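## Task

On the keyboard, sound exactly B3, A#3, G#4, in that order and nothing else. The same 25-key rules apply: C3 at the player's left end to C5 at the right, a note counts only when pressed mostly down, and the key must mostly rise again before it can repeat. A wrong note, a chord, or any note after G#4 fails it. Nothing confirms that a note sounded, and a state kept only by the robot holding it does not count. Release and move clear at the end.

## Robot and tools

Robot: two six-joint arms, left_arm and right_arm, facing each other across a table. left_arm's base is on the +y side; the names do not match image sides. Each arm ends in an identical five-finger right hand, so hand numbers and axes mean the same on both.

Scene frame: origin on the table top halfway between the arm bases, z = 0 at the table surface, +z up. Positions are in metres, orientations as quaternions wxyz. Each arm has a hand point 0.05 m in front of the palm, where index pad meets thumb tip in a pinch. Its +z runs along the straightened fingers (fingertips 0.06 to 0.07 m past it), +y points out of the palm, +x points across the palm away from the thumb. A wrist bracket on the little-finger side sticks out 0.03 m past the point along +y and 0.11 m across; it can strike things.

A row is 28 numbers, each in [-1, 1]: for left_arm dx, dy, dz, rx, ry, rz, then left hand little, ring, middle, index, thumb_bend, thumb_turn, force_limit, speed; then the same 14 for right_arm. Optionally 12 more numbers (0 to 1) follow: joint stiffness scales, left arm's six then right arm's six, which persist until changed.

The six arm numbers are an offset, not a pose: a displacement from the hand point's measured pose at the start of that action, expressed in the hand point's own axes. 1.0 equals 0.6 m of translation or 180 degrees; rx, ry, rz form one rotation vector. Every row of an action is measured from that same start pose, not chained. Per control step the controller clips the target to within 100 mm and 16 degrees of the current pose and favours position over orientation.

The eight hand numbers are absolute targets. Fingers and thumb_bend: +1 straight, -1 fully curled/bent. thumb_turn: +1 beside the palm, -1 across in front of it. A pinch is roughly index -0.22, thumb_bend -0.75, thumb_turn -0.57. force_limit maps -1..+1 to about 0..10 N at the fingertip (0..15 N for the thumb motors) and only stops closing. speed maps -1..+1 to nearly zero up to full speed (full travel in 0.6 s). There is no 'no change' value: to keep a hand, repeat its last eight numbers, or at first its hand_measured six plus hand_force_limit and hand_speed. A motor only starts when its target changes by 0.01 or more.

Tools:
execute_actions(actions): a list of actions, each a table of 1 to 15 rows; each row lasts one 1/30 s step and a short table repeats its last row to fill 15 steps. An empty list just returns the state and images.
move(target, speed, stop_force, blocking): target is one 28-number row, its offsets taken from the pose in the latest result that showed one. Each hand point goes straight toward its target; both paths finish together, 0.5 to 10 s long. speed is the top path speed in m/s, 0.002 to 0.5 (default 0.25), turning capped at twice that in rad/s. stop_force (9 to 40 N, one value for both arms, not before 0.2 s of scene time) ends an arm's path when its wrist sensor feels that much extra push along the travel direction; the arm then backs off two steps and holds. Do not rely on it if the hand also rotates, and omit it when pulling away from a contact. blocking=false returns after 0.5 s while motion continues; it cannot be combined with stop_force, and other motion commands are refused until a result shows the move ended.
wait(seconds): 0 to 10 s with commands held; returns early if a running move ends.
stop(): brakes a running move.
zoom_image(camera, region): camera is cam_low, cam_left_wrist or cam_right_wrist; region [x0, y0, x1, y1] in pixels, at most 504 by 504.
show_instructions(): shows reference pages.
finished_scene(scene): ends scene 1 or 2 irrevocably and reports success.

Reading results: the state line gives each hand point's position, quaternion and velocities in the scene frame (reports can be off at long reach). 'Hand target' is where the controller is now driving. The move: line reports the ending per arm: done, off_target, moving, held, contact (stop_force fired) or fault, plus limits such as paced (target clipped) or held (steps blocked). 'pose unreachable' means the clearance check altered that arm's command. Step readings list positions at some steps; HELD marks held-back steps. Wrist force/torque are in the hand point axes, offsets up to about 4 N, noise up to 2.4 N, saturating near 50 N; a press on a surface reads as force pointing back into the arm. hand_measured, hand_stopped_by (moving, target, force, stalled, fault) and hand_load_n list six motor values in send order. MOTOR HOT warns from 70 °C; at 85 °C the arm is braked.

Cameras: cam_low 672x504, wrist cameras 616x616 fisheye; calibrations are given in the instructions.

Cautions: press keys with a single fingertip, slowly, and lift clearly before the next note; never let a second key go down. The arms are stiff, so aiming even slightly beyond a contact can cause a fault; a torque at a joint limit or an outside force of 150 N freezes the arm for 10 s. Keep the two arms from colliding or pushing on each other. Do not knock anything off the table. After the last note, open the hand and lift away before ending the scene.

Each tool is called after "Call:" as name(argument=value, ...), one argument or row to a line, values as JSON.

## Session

Call:
execute_actions(
  actions=[],
)

Scene clock: 0.00 s.
left_arm: end_effector_position=(+0.2244, +0.4038, +0.4694) hand_measured=(+1.000, +1.000, +1.000, +1.000, +1.000, +1.000) hand_load_n=(+0.0, +0.0, +0.0, +0.0, +0.0, +0.0) hand_stopped_by=(target, target, target, target, target, target) hand_force_limit=0.00 hand_speed=-0.80 end_effector_quat_wxyz=(-0.023, +0.413, +0.910, +0.022) end_effector_velocity=(-0.000, -0.000, +0.000) end_effector_angular_velocity=(-0.002, -0.000, +0.000) | right_arm: end_effector_position=(+0.0840, -0.2962, +0.4756) hand_measured=(+1.000, +1.000, +1.000, +1.000, +1.000, +1.000) hand_load_n=(+0.0, +0.0, +0.0, +0.0, +0.0, +0.0) hand_stopped_by=(target, target, target, target, target, target) hand_force_limit=0.00 hand_speed=-0.80 end_effector_quat_wxyz=(-0.005, -0.353, +0.936, -0.014) end_effector_velocity=(-0.000, +0.000, +0.000) end_effector_angular_velocity=(+0.000, -0.001, +0.002)
Joint positions: left_arm=[ 0.577 -1.705  1.367  1.971  1.569 -1.871] | right_arm=[-1.173 -1.695  1.323  1.954  1.598 -1.888]
Joint velocities: left_arm=[ 0.    -0.    -0.002 -0.     0.001 -0.   ] | right_arm=[ 0.002 -0.    -0.001 -0.     0.     0.   ]
Joint torques (N m, as the arm reports them, + toward a larger angle): no reading
Wrist force (N, on the end effector, along its own x y z axes, offset not removed): no reading
Wrist torque (N m, same axes, about the end effector's origin, offset not removed): no reading
Hand target (left_arm): +0.224, +0.404, +0.469; -0.023, +0.413, +0.910, +0.022
Hand target (right_arm): +0.084, -0.296, +0.476; -0.005, -0.353, +0.936, -0.014
Joint stiffness scale: left_arm=[1. 1. 1. 1. 1. 1.] | right_arm=[1. 1. 1. 1. 1. 1.]
camera_calibration (this result's frames):
cam_left_wrist: T_world_to_cam=[[0.819785, 0.572659, -0.00382874, -0.415563], [0.502937, -0.716744, 0.483045, -0.0457891], [0.273876, -0.397918, -0.875587, 0.642253], [0, 0, 0, 1]] pos_world=[0.187803, 0.460721, 0.582876]
cam_right_wrist: T_world_to_cam=[[-0.580085, 0.814411, 0.0153656, 0.273889], [0.709596, 0.495985, 0.500472, -0.147029], [0.399969, 0.301219, -0.865617, 0.597937], [0, 0, 0, 1]] pos_world=[0.024054, -0.330244, 0.58696]

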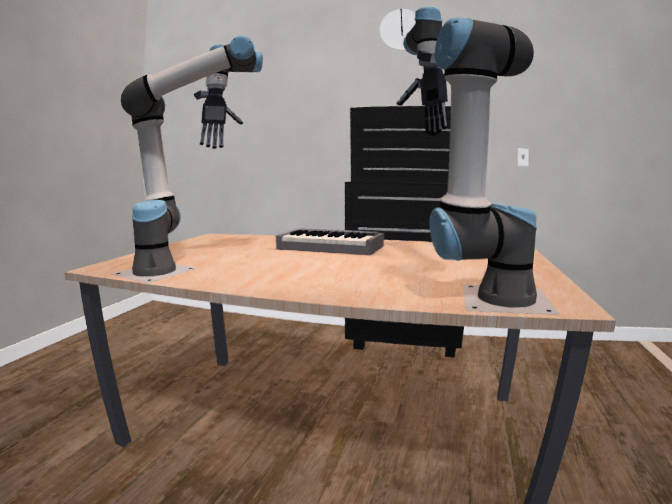

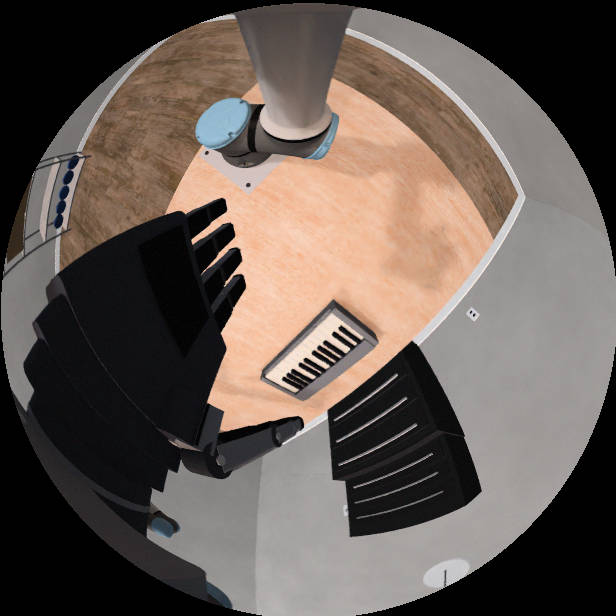

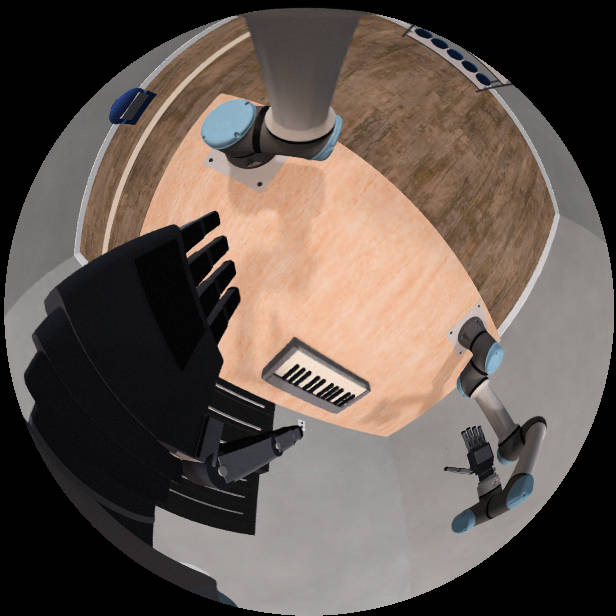

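Call:
zoom_image(
  camera="cam_right_wrist",
  region=[250, 325, 390, 425],
)

Call:
zoom_image(
  camera="cam_left_wrist",
  region=[250, 290, 390, 410],
)

Region (250, 325, 390, 425) of cam_right_wrist's 616x616 image, scaled by 3.600, with more detail than that image has; it fills the top 360 rows of this view, and the rest is white.

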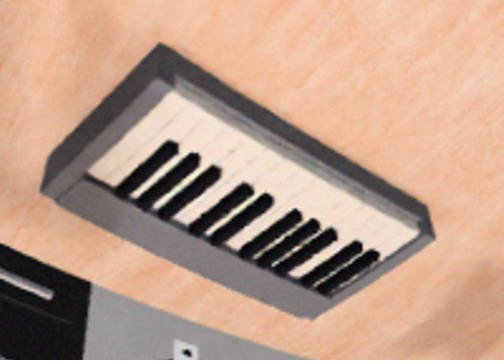

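Region (250, 290, 390, 410) of cam_left_wrist's 616x616 image, scaled by 3.600, with more detail than that image has; it fills the top 432 rows of this view, and the rest is white.

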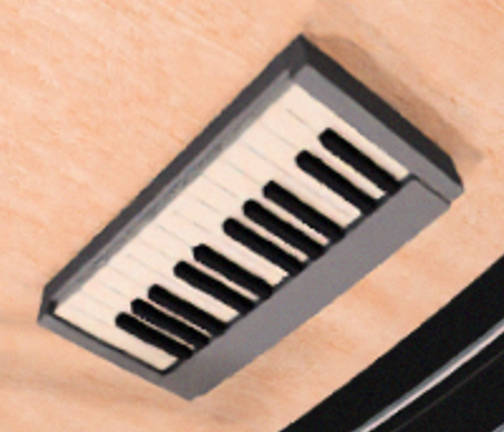

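Call:
move(
  target=[-0.743,-0.127,0.452,-0.158,-0.088,0.247,1,-1,-1,-1,-1,1,0.5,1,0,0,0,0,0,0,1,1,1,1,1,1,0,-0.8],
  speed=0.4,
)

Call:
zoom_image(
  camera="cam_left_wrist",
  region=[130, 110, 340, 280],
)

Scene clock: 48.20 s.
left_arm: end_effector_position=(+0.4533, +0.0349, +0.1718) hand_measured=(+1.000, -1.000, -1.000, -1.000, -1.000, +1.000) hand_load_n=(+0.0, +0.0, +0.0, +0.0, +0.0, +0.0) hand_stopped_by=(target, target, target, target, target, target) hand_force_limit=0.50 hand_speed=1.00 end_effector_quat_wxyz=(+0.192, +0.714, +0.650, +0.173) end_effector_velocity=(+0.001, -0.003, -0.001) end_effector_angular_velocity=(-0.000, +0.002, -0.004) | right_arm: end_effector_position=(+0.0840, -0.2962, +0.4756) hand_measured=(+1.000, +1.000, +1.000, +1.000, +1.000, +1.000) hand_load_n=(+0.0, +0.0, +0.0, +0.0, +0.0, +0.0) hand_stopped_by=(target, target, target, target, target, target) hand_force_limit=0.00 hand_speed=-0.80 end_effector_quat_wxyz=(-0.005, -0.353, +0.936, -0.014) end_effector_velocity=(-0.000, +0.000, -0.000) end_effector_angular_velocity=(-0.000, -0.000, +0.000)
Joint positions: left_arm=[ 0.553 -0.952  1.273  0.982  1.115 -1.02 ] | right_arm=[-1.173 -1.695  1.323  1.954  1.598 -1.888]
Joint velocities: left_arm=[ 0.001  0.006 -0.01   0.002  0.003  0.005] | right_arm=[ 0.001 -0.    -0.    -0.     0.     0.   ]
Joint torques (N m, as the arm reports them, + toward a larger angle): left_arm=[  3.55 -40.1  -19.61   2.06  -0.05   0.08] | right_arm=[ -0.4   -9.91 -18.59   2.42   0.17  -0.13]
Wrist force (N, on the end effector, along its own x y z axes, offset not removed): left_arm=[-0.6 -3.0 2.4] | right_arm=[2.3 -2.2 0.2]
Wrist torque (N m, same axes, about the end effector's origin, offset not removed): left_arm=[-0.60 0.22 -0.41] | right_arm=[-0.13 -0.20 0.24]
Hand target (left_arm): +0.455, +0.035, +0.171; +0.191, +0.714, +0.650, +0.173
Hand target (right_arm): +0.084, -0.296, +0.476; -0.005, -0.353, +0.936, -0.014
Off the commanded pose (left_arm): 0.001 m, 0 deg.
Off the commanded pose (right_arm): 0.000 m, 0 deg.
Joint stiffness scale: left_arm=[1. 1. 1. 1. 1. 1.] | right_arm=[1. 1. 1. 1. 1. 1.]
move: done; limits=paced
camera_calibration (this result's frames):
cam_left_wrist: T_world_to_cam=[[0.855459, -0.18989, 0.481801, -0.466025], [-0.41748, -0.803371, 0.424625, 0.148715], [0.306433, -0.564391, -0.766526, 0.144479], [0, 0, 0, 1]] pos_world=[0.416478, 0.112522, 0.272131]
cam_right_wrist: T_world_to_cam=[[-0.580085, 0.814411, 0.0153655, 0.273889], [0.709596, 0.495985, 0.500471, -0.147029], [0.399969, 0.301219, -0.865617, 0.597937], [0, 0, 0, 1]] pos_world=[0.024054, -0.330244, 0.58696]

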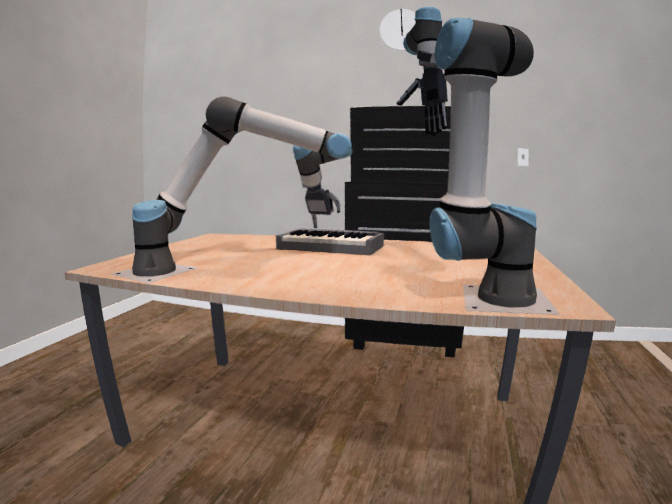

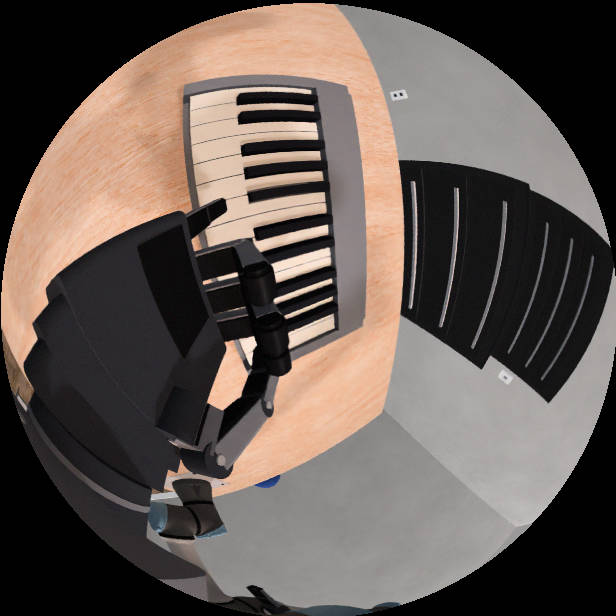

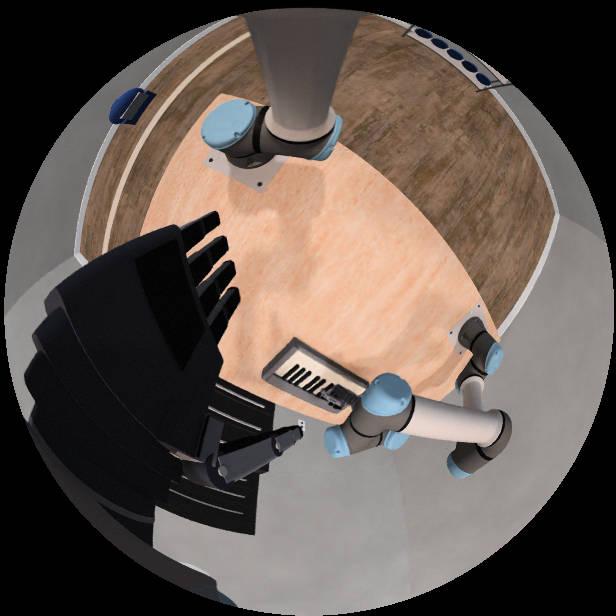

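Region (130, 110, 340, 280) of cam_left_wrist's 616x616 image, scaled by 2.400, with more detail than that image has; it fills the top 408 rows of this view, and the rest is white.

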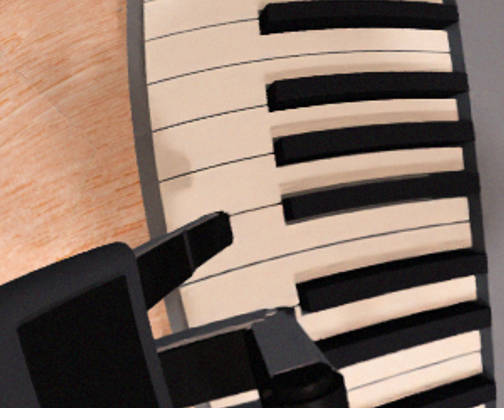

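Call:
move(
  target=[-0.009,-0.0097,0.05,0,0,0,1,-1,-1,-1,-1,1,0.5,1,0,0,0,0,0,0,1,1,1,1,1,1,0,-0.8],
  speed=0.08,
)

Call:
zoom_image(
  camera="cam_left_wrist",
  region=[130, 140, 310, 280],
)

Scene clock: 58.57 s.
left_arm: end_effector_position=(+0.4611, +0.0286, +0.1440) hand_measured=(+1.000, -1.000, -1.000, -1.000, -1.000, +1.000) hand_load_n=(+0.0, +0.0, +0.0, +0.0, +0.0, +0.0) hand_stopped_by=(target, target, target, target, target, target) hand_force_limit=0.50 hand_speed=1.00 end_effector_quat_wxyz=(+0.192, +0.715, +0.650, +0.173) end_effector_velocity=(+0.001, -0.002, +0.001) end_effector_angular_velocity=(-0.008, -0.005, -0.002) | right_arm: end_effector_position=(+0.0840, -0.2962, +0.4756) hand_measured=(+1.000, +1.000, +1.000, +1.000, +1.000, +1.000) hand_load_n=(+0.0, +0.0, +0.0, +0.0, +0.0, +0.0) hand_stopped_by=(target, target, target, target, target, target) hand_force_limit=0.00 hand_speed=-0.80 end_effector_quat_wxyz=(-0.005, -0.353, +0.936, -0.014) end_effector_velocity=(+0.000, +0.000, +0.000) end_effector_angular_velocity=(+0.001, -0.000, -0.001)
Joint positions: left_arm=[ 0.562 -0.906  1.271  0.935  1.117 -1.009] | right_arm=[-1.173 -1.695  1.323  1.954  1.598 -1.888]
Joint velocities: left_arm=[ 0.     0.    -0.003 -0.007 -0.001  0.002] | right_arm=[-0.001 -0.    -0.001  0.    -0.001  0.   ]
Joint torques (N m, as the arm reports them, + toward a larger angle): left_arm=[  2.49 -42.06 -20.05   1.38  -0.48   0.5 ] | right_arm=[ -0.15  -9.95 -18.18   2.33   0.03  -0.01]
Wrist force (N, on the end effector, along its own x y z axes, offset not removed): left_arm=[3.8 2.5 -3.5] | right_arm=[2.4 -2.9 -2.4]
Wrist torque (N m, same axes, about the end effector's origin, offset not removed): left_arm=[0.55 -0.34 0.04] | right_arm=[-0.17 -0.14 0.23]
Hand target (left_arm): +0.463, +0.029, +0.143; +0.192, +0.714, +0.650, +0.173
Hand target (right_arm): +0.084, -0.296, +0.476; -0.005, -0.353, +0.936, -0.014
Off the commanded pose (left_arm): 0.002 m, 0 deg.
Off the commanded pose (right_arm): 0.000 m, 0 deg.
Joint stiffness scale: left_arm=[1. 1. 1. 1. 1. 1.] | right_arm=[1. 1. 1. 1. 1. 1.]
move: done
camera_calibration (this result's frames):
cam_left_wrist: T_world_to_cam=[[0.855221, -0.191395, 0.481627, -0.460297], [-0.41847, -0.803257, 0.423864, 0.159297], [0.305745, -0.564044, -0.767056, 0.117625], [0, 0, 0, 1]] pos_world=[0.424353, 0.106203, 0.244396]
cam_right_wrist: T_world_to_cam=[[-0.580085, 0.814411, 0.0153655, 0.273889], [0.709596, 0.495985, 0.500471, -0.147029], [0.399968, 0.301219, -0.865617, 0.597937], [0, 0, 0, 1]] pos_world=[0.0240541, -0.330244, 0.58696]

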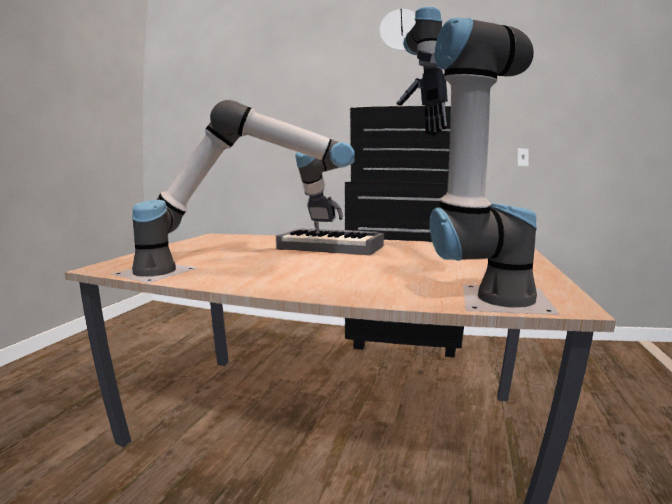

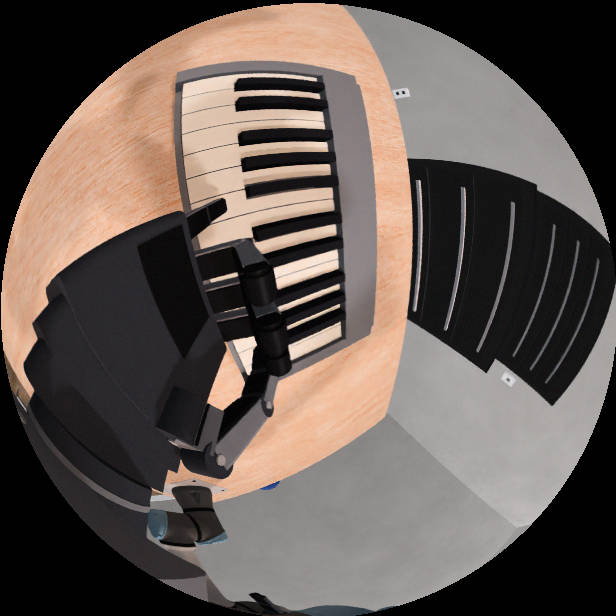

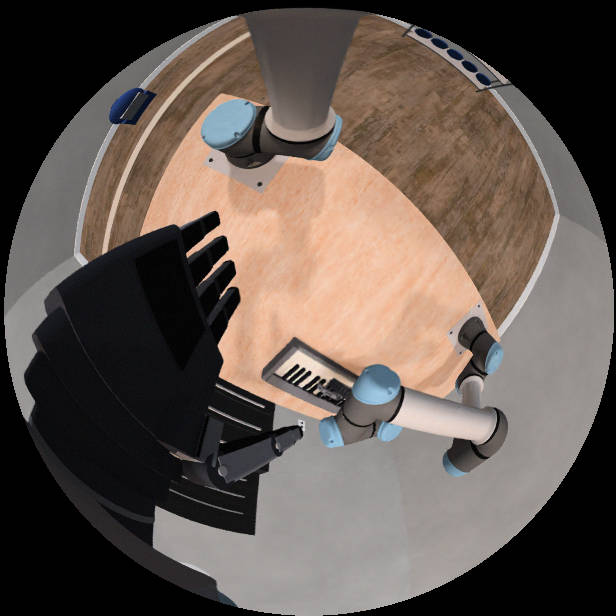

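Region (130, 140, 310, 280) of cam_left_wrist's 616x616 image, scaled by 2.800, with more detail than that image has.

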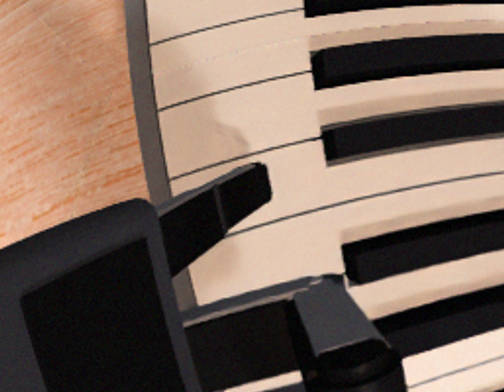

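Call:
move(
  target=[0,-0.021,0.037,0,0,0,1,-1,-1,-1,-1,1,0.5,1,0,0,0,0,0,0,1,1,1,1,1,1,0,-0.8],
  speed=0.025,
  stop_force=10,
)

Call:
zoom_image(
  camera="cam_left_wrist",
  region=[130, 140, 310, 280],
)

Scene clock: 67.07 s.
left_arm: end_effector_position=(+0.4615, +0.0279, +0.1244) hand_measured=(+1.000, -1.000, -1.000, -1.000, -1.000, +1.000) hand_load_n=(+0.0, +0.0, +0.0, +0.0, +0.0, +0.0) hand_stopped_by=(target, target, target, target, target, target) hand_force_limit=0.50 hand_speed=1.00 end_effector_quat_wxyz=(+0.194, +0.714, +0.650, +0.173) end_effector_velocity=(-0.001, +0.000, +0.002) end_effector_angular_velocity=(+0.001, +0.001, -0.001) | right_arm: end_effector_position=(+0.0840, -0.2962, +0.4756) hand_measured=(+1.000, +1.000, +1.000, +1.000, +1.000, +1.000) hand_load_n=(+0.0, +0.0, +0.0, +0.0, +0.0, +0.0) hand_stopped_by=(target, target, target, target, target, target) hand_force_limit=0.00 hand_speed=-0.80 end_effector_quat_wxyz=(-0.005, -0.353, +0.936, -0.014) end_effector_velocity=(+0.000, -0.000, -0.000) end_effector_angular_velocity=(+0.000, -0.000, -0.001)
Joint positions: left_arm=[ 0.562 -0.888  1.294  0.889  1.117 -1.008] | right_arm=[-1.173 -1.695  1.323  1.954  1.598 -1.888]
Joint velocities: left_arm=[-0.001 -0.003 -0.     0.004  0.    -0.   ] | right_arm=[-0. -0.  0. -0.  0.  0.]
Joint torques (N m, as the arm reports them, + toward a larger angle): left_arm=[ -0.25 -46.   -16.13   1.39  -0.63  -0.12] | right_arm=[  0.2   -9.62 -16.76   2.3    0.07  -0.06]
Wrist force (N, on the end effector, along its own x y z axes, offset not removed): left_arm=[4.4 -1.6 -8.3] | right_arm=[3.7 -0.6 -2.6]
Wrist torque (N m, same axes, about the end effector's origin, offset not removed): left_arm=[0.13 0.01 0.07] | right_arm=[0.22 -0.39 0.28]
Hand target (left_arm): +0.461, +0.028, +0.124; +0.194, +0.714, +0.650, +0.173
Hand target (right_arm): +0.084, -0.296, +0.476; -0.005, -0.353, +0.936, -0.014
Off the commanded pose (left_arm): 0.006 m, 0 deg.
Off the commanded pose (right_arm): 0.000 m, 0 deg.
Joint stiffness scale: left_arm=[1. 1. 1. 1. 1. 1.] | right_arm=[1. 1. 1. 1. 1. 1.]
move: contact (left_arm)
camera_calibration (this result's frames):
cam_left_wrist: T_world_to_cam=[[0.8542, -0.189408, 0.484218, -0.451282], [-0.419399, -0.801452, 0.426355, 0.167281], [0.307322, -0.567273, -0.764038, 0.10107], [0, 0, 0, 1]] pos_world=[0.424581, 0.105925, 0.224419]
cam_right_wrist: T_world_to_cam=[[-0.580085, 0.814411, 0.0153654, 0.273889], [0.709596, 0.495985, 0.500471, -0.147029], [0.399969, 0.301219, -0.865617, 0.597937], [0, 0, 0, 1]] pos_world=[0.0240541, -0.330244, 0.58696]

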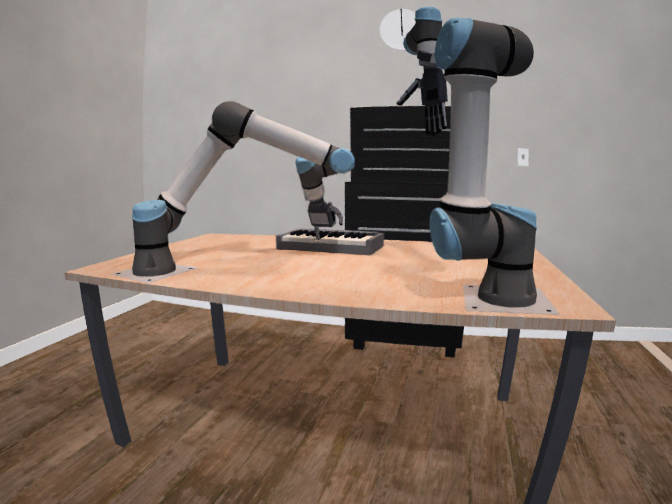

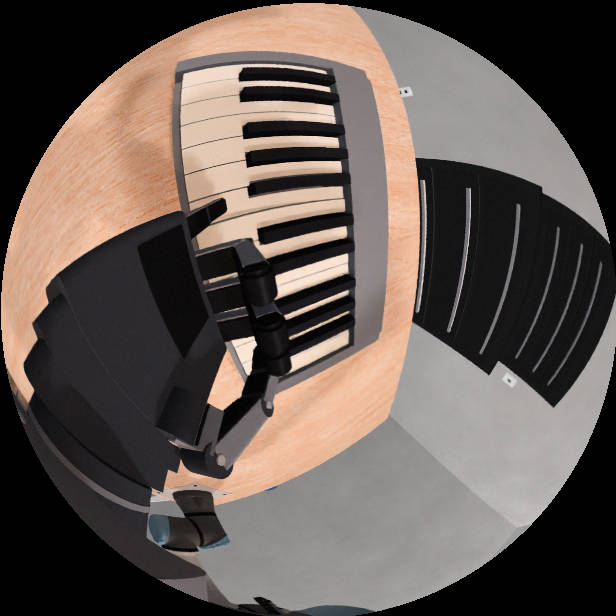

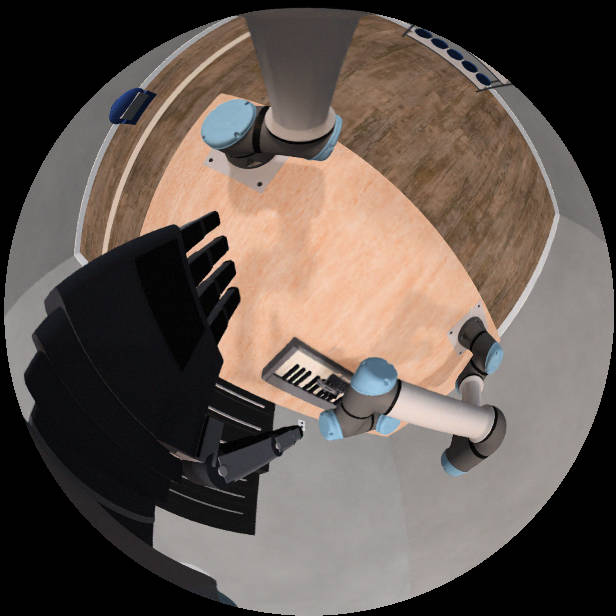

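Region (130, 140, 310, 280) of cam_left_wrist's 616x616 image, scaled by 2.800, with more detail than that image has.

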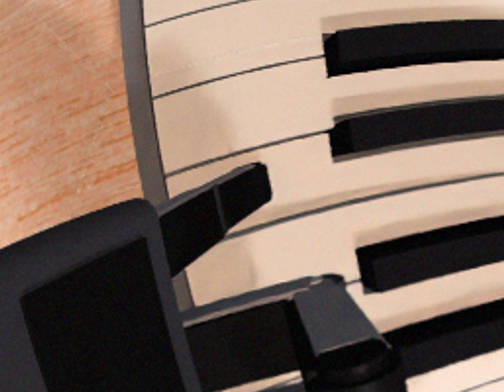

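Call:
move(
  target=[0,0.027,-0.047,0,0,0,1,-1,-1,-1,-1,1,0.5,1,0,0,0,0,0,0,1,1,1,1,1,1,0,-0.8],
  speed=0.12,
)

Call:
move(
  target=[0.014,0.072,0.042,0,0,0,1,-1,-1,-1,-1,1,0.5,1,0,0,0,0,0,0,1,1,1,1,1,1,0,-0.8],
  speed=0.12,
)

Call:
zoom_image(
  camera="cam_left_wrist",
  region=[130, 140, 310, 280],
)

Scene clock: 79.50 s.
left_arm: end_effector_position=(+0.4612, +0.0287, +0.1541) hand_measured=(+1.000, -1.000, -1.000, -1.000, -1.000, +1.000) hand_load_n=(+0.0, +0.0, +0.0, +0.0, +0.0, +0.0) hand_stopped_by=(target, target, target, target, target, target) hand_force_limit=0.50 hand_speed=1.00 end_effector_quat_wxyz=(+0.193, +0.715, +0.650, +0.173) end_effector_velocity=(+0.000, +0.002, +0.002) end_effector_angular_velocity=(+0.009, +0.003, +0.001) | right_arm: end_effector_position=(+0.0840, -0.2962, +0.4756) hand_measured=(+1.000, +1.000, +1.000, +1.000, +1.000, +1.000) hand_load_n=(+0.0, +0.0, +0.0, +0.0, +0.0, +0.0) hand_stopped_by=(target, target, target, target, target, target) hand_force_limit=0.00 hand_speed=-0.80 end_effector_quat_wxyz=(-0.005, -0.353, +0.936, -0.014) end_effector_velocity=(+0.000, -0.000, -0.000) end_effector_angular_velocity=(+0.000, +0.000, -0.000)
Joint positions: left_arm=[ 0.562 -0.916  1.259  0.954  1.117 -1.008] | right_arm=[-1.173 -1.695  1.323  1.954  1.598 -1.888]
Joint velocities: left_arm=[ 0.001  0.    -0.005  0.014 -0.001  0.   ] | right_arm=[-0.001  0.     0.001 -0.    -0.    -0.   ]
Joint torques (N m, as the arm reports them, + toward a larger angle): left_arm=[  0.56 -46.05 -19.06   2.24  -0.93  -0.25] | right_arm=[ -0.97  -9.93 -17.22   2.44   0.06  -0.06]
Wrist force (N, on the end effector, along its own x y z axes, offset not removed): left_arm=[0.5 1.0 3.1] | right_arm=[2.7 -5.9 1.2]
Wrist torque (N m, same axes, about the end effector's origin, offset not removed): left_arm=[-0.07 0.13 -0.24] | right_arm=[-0.94 -0.38 0.04]
Hand target (left_arm): +0.461, +0.028, +0.157; +0.194, +0.714, +0.650, +0.173
Hand target (right_arm): +0.084, -0.296, +0.476; -0.005, -0.353, +0.936, -0.014
Off the commanded pose (left_arm): 0.003 m, 0 deg.
Off the commanded pose (right_arm): 0.000 m, 0 deg.
Joint stiffness scale: left_arm=[1. 1. 1. 1. 1. 1.] | right_arm=[1. 1. 1. 1. 1. 1.]
move: done
camera_calibration (this result's frames):
cam_left_wrist: T_world_to_cam=[[0.854784, -0.190775, 0.482649, -0.465198], [-0.418885, -0.802654, 0.424595, 0.155193], [0.306398, -0.565112, -0.766008, 0.124971], [0, 0, 0, 1]] pos_world=[0.424361, 0.106441, 0.254362]
cam_right_wrist: T_world_to_cam=[[-0.580085, 0.814411, 0.0153656, 0.273889], [0.709596, 0.495985, 0.500472, -0.14703], [0.399969, 0.301219, -0.865616, 0.597937], [0, 0, 0, 1]] pos_world=[0.0240541, -0.330244, 0.58696]

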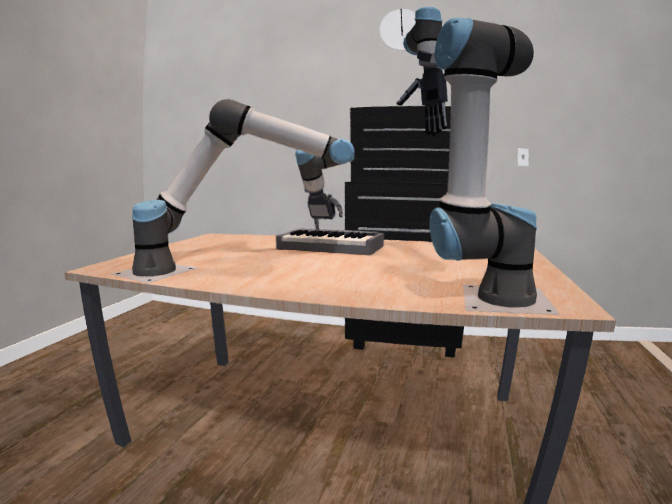

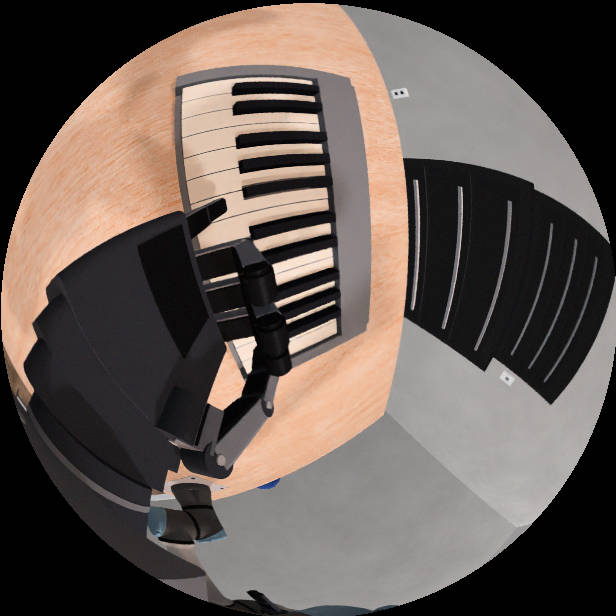

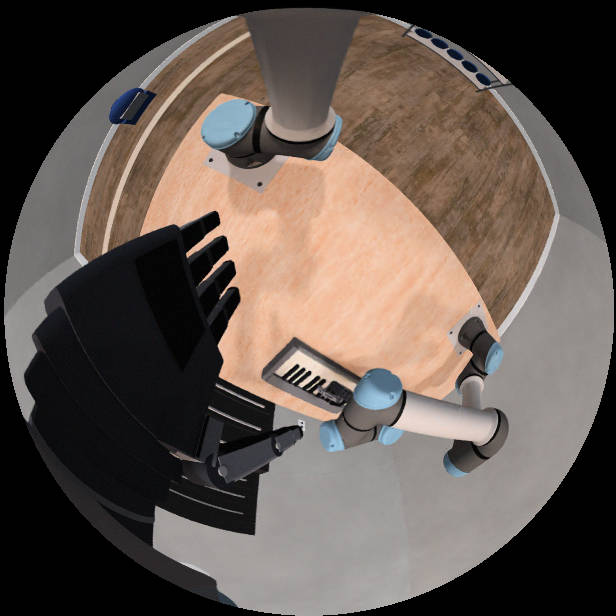

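Scene clock: 80.50 s.
left_arm: end_effector_position=(+0.5101, +0.0317, +0.1550) hand_measured=(+1.000, -1.000, -1.000, -1.000, -1.000, +1.000) hand_load_n=(+0.0, +0.0, +0.0, +0.0, +0.0, +0.0) hand_stopped_by=(target, target, target, target, target, target) hand_force_limit=0.50 hand_speed=1.00 end_effector_quat_wxyz=(+0.194, +0.715, +0.649, +0.173) end_effector_velocity=(+0.001, -0.001, -0.000) end_effector_angular_velocity=(+0.004, +0.005, -0.006) | right_arm: end_effector_position=(+0.0840, -0.2962, +0.4756) hand_measured=(+1.000, +1.000, +1.000, +1.000, +1.000, +1.000) hand_load_n=(+0.0, +0.0, +0.0, +0.0, +0.0, +0.0) hand_stopped_by=(target, target, target, target, target, target) hand_force_limit=0.00 hand_speed=-0.80 end_effector_quat_wxyz=(-0.005, -0.353, +0.936, -0.014) end_effector_velocity=(+0.000, -0.000, +0.000) end_effector_angular_velocity=(+0.001, -0.001, -0.002)
Joint positions: left_arm=[ 0.645 -0.853  1.139  0.971  1.141 -0.919] | right_arm=[-1.173 -1.695  1.323  1.954  1.598 -1.888]
Joint velocities: left_arm=[ 0.003  0.005 -0.011  0.008  0.005  0.008] | right_arm=[-0.002  0.    -0.001  0.    -0.001 -0.   ]
Joint torques (N m, as the arm reports them, + toward a larger angle): left_arm=[  2.61 -44.45 -18.17   1.94  -0.04   0.04] | right_arm=[  0.08  -9.19 -17.72   2.4   -0.06  -0.06]
Wrist force (N, on the end effector, along its own x y z axes, offset not removed): left_arm=[-0.8 -2.2 -1.1] | right_arm=[1.1 -2.3 -1.7]
Wrist torque (N m, same axes, about the end effector's origin, offset not removed): left_arm=[0.00 0.28 -0.44] | right_arm=[-0.20 -0.17 0.06]
Hand target (left_arm): +0.512, +0.032, +0.154; +0.193, +0.715, +0.650, +0.173
Hand target (right_arm): +0.084, -0.296, +0.476; -0.005, -0.353, +0.936, -0.014
Off the commanded pose (left_arm): 0.002 m, 0 deg.
Off the commanded pose (right_arm): 0.000 m, 0 deg.
Joint stiffness scale: left_arm=[1. 1. 1. 1. 1. 1.] | right_arm=[1. 1. 1. 1. 1. 1.]
move: done
camera_calibration (this result's frames):
cam_left_wrist: T_world_to_cam=[[0.853778, -0.190549, 0.484514, -0.506736], [-0.42035, -0.801386, 0.425543, 0.178243], [0.307196, -0.566985, -0.764303, 0.111798], [0, 0, 0, 1]] pos_world=[0.473221, 0.109671, 0.255118]
cam_right_wrist: T_world_to_cam=[[-0.580085, 0.814411, 0.0153655, 0.273889], [0.709596, 0.495985, 0.500472, -0.147029], [0.399969, 0.301219, -0.865617, 0.597937], [0, 0, 0, 1]] pos_world=[0.0240541, -0.330244, 0.58696]

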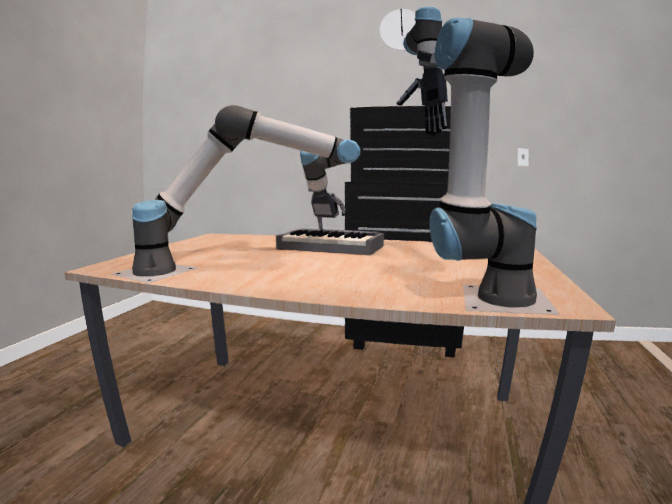

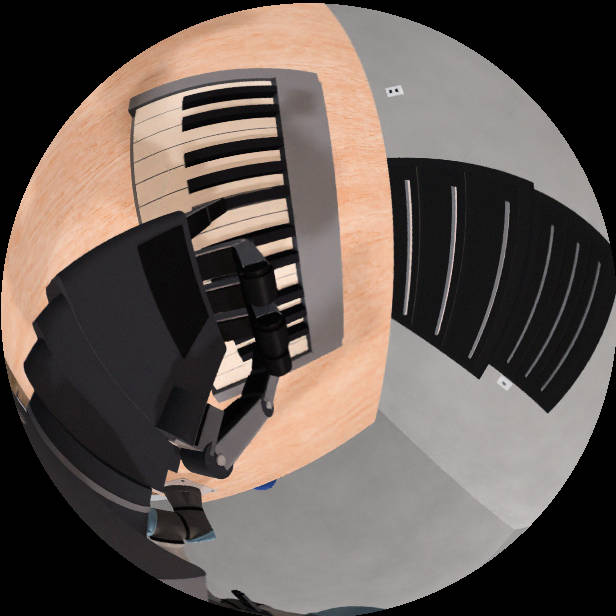

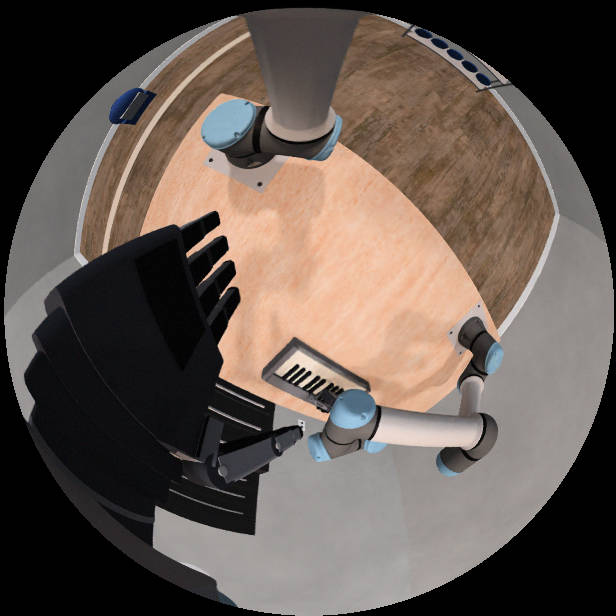

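Region (130, 140, 310, 280) of cam_left_wrist's 616x616 image, scaled by 2.800, with more detail than that image has.

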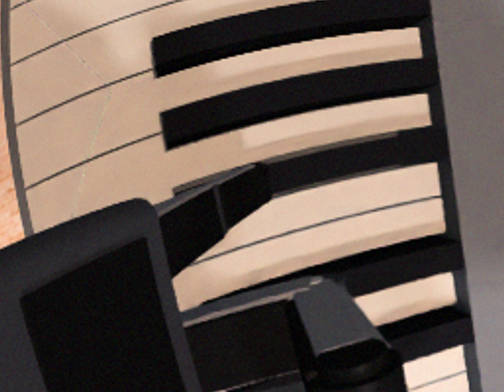

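Call:
move(
  target=[0.007,-0.0175,0.03,0,0,0,1,-1,-1,-1,-1,1,0.5,1,0,0,0,0,0,0,1,1,1,1,1,1,0,-0.8],
  speed=0.02,
  stop_force=10,
)

Call:
zoom_image(
  camera="cam_left_wrist",
  region=[130, 140, 310, 280],
)

Scene clock: 98.47 s.
left_arm: end_effector_position=(+0.5095, +0.0331, +0.1399) hand_measured=(+1.000, -1.000, -1.000, -1.000, -1.000, +1.000) hand_load_n=(+0.0, +0.0, +0.0, +0.0, +0.0, +0.0) hand_stopped_by=(target, target, target, target, target, target) hand_force_limit=0.50 hand_speed=1.00 end_effector_quat_wxyz=(+0.198, +0.715, +0.649, +0.172) end_effector_velocity=(+0.000, -0.001, +0.000) end_effector_angular_velocity=(-0.002, -0.002, -0.001) | right_arm: end_effector_position=(+0.0840, -0.2962, +0.4756) hand_measured=(+1.000, +1.000, +1.000, +1.000, +1.000, +1.000) hand_load_n=(+0.0, +0.0, +0.0, +0.0, +0.0, +0.0) hand_stopped_by=(target, target, target, target, target, target) hand_force_limit=0.00 hand_speed=-0.80 end_effector_quat_wxyz=(-0.005, -0.353, +0.936, -0.014) end_effector_velocity=(-0.000, -0.000, -0.000) end_effector_angular_velocity=(-0.002, -0.000, +0.002)
Joint positions: left_arm=[ 0.646 -0.849  1.173  0.925  1.142 -0.916] | right_arm=[-1.173 -1.695  1.323  1.954  1.598 -1.888]
Joint velocities: left_arm=[-0.001 -0.    -0.    -0.003 -0.001  0.001] | right_arm=[ 0.002  0.     0.    -0.     0.002  0.   ]
Joint torques (N m, as the arm reports them, + toward a larger angle): left_arm=[  2.98 -41.97 -11.79  -0.19  -0.43   0.12] | right_arm=[ -0.46 -10.09 -17.94   2.43   0.05  -0.05]
Wrist force (N, on the end effector, along its own x y z axes, offset not removed): left_arm=[2.7 2.3 -11.2] | right_arm=[2.4 -3.4 1.6]
Wrist torque (N m, same axes, about the end effector's origin, offset not removed): left_arm=[0.98 0.66 0.10] | right_arm=[-0.51 -0.40 0.10]
Hand target (left_arm): +0.510, +0.036, +0.134; +0.194, +0.715, +0.649, +0.173
Hand target (right_arm): +0.084, -0.296, +0.476; -0.005, -0.353, +0.936, -0.014
Off the commanded pose (left_arm): 0.006 m, 0 deg.
Off the commanded pose (right_arm): 0.000 m, 0 deg.
Joint stiffness scale: left_arm=[1. 1. 1. 1. 1. 1.] | right_arm=[1. 1. 1. 1. 1. 1.]
move: off_target (left_arm)
camera_calibration (this result's frames):
cam_left_wrist: T_world_to_cam=[[0.851727, -0.189548, 0.488501, -0.498124], [-0.423528, -0.797959, 0.428819, 0.186577], [0.308522, -0.572131, -0.759921, 0.100126], [0, 0, 0, 1]] pos_world=[0.472395, 0.111748, 0.239414]
cam_right_wrist: T_world_to_cam=[[-0.580085, 0.814411, 0.0153654, 0.273889], [0.709596, 0.495985, 0.500472, -0.147029], [0.399969, 0.301219, -0.865617, 0.597937], [0, 0, 0, 1]] pos_world=[0.0240541, -0.330244, 0.58696]

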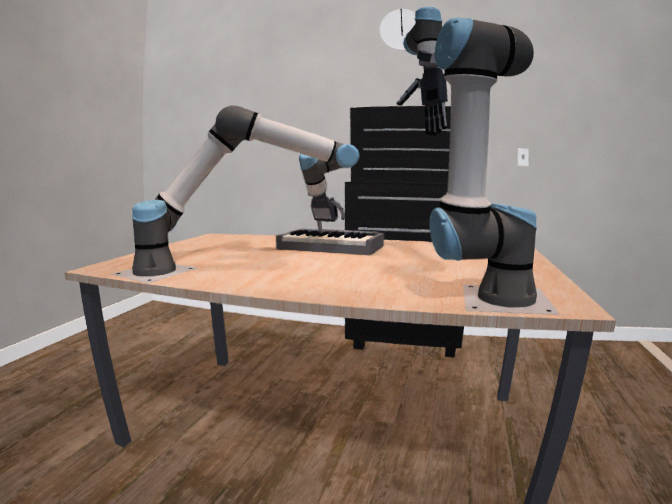

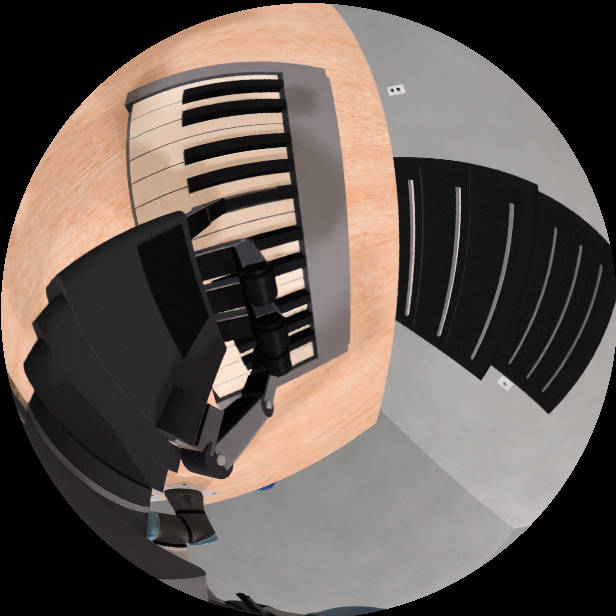

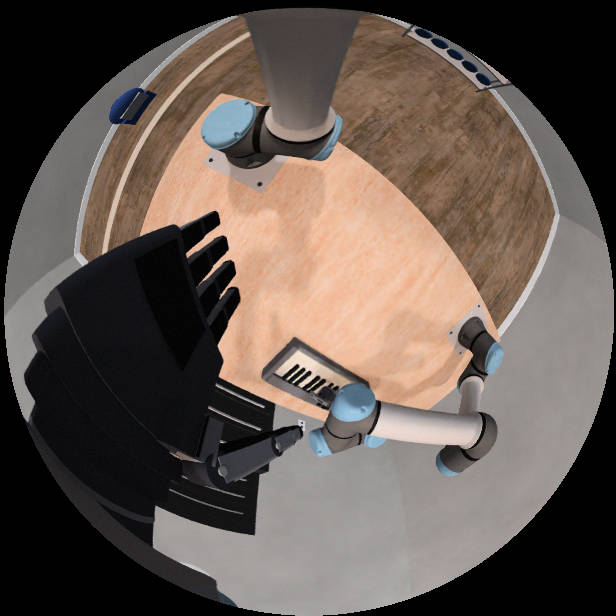

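Region (130, 140, 310, 280) of cam_left_wrist's 616x616 image, scaled by 2.800, with more detail than that image has.

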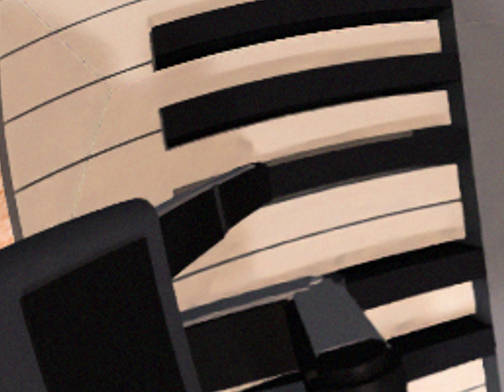

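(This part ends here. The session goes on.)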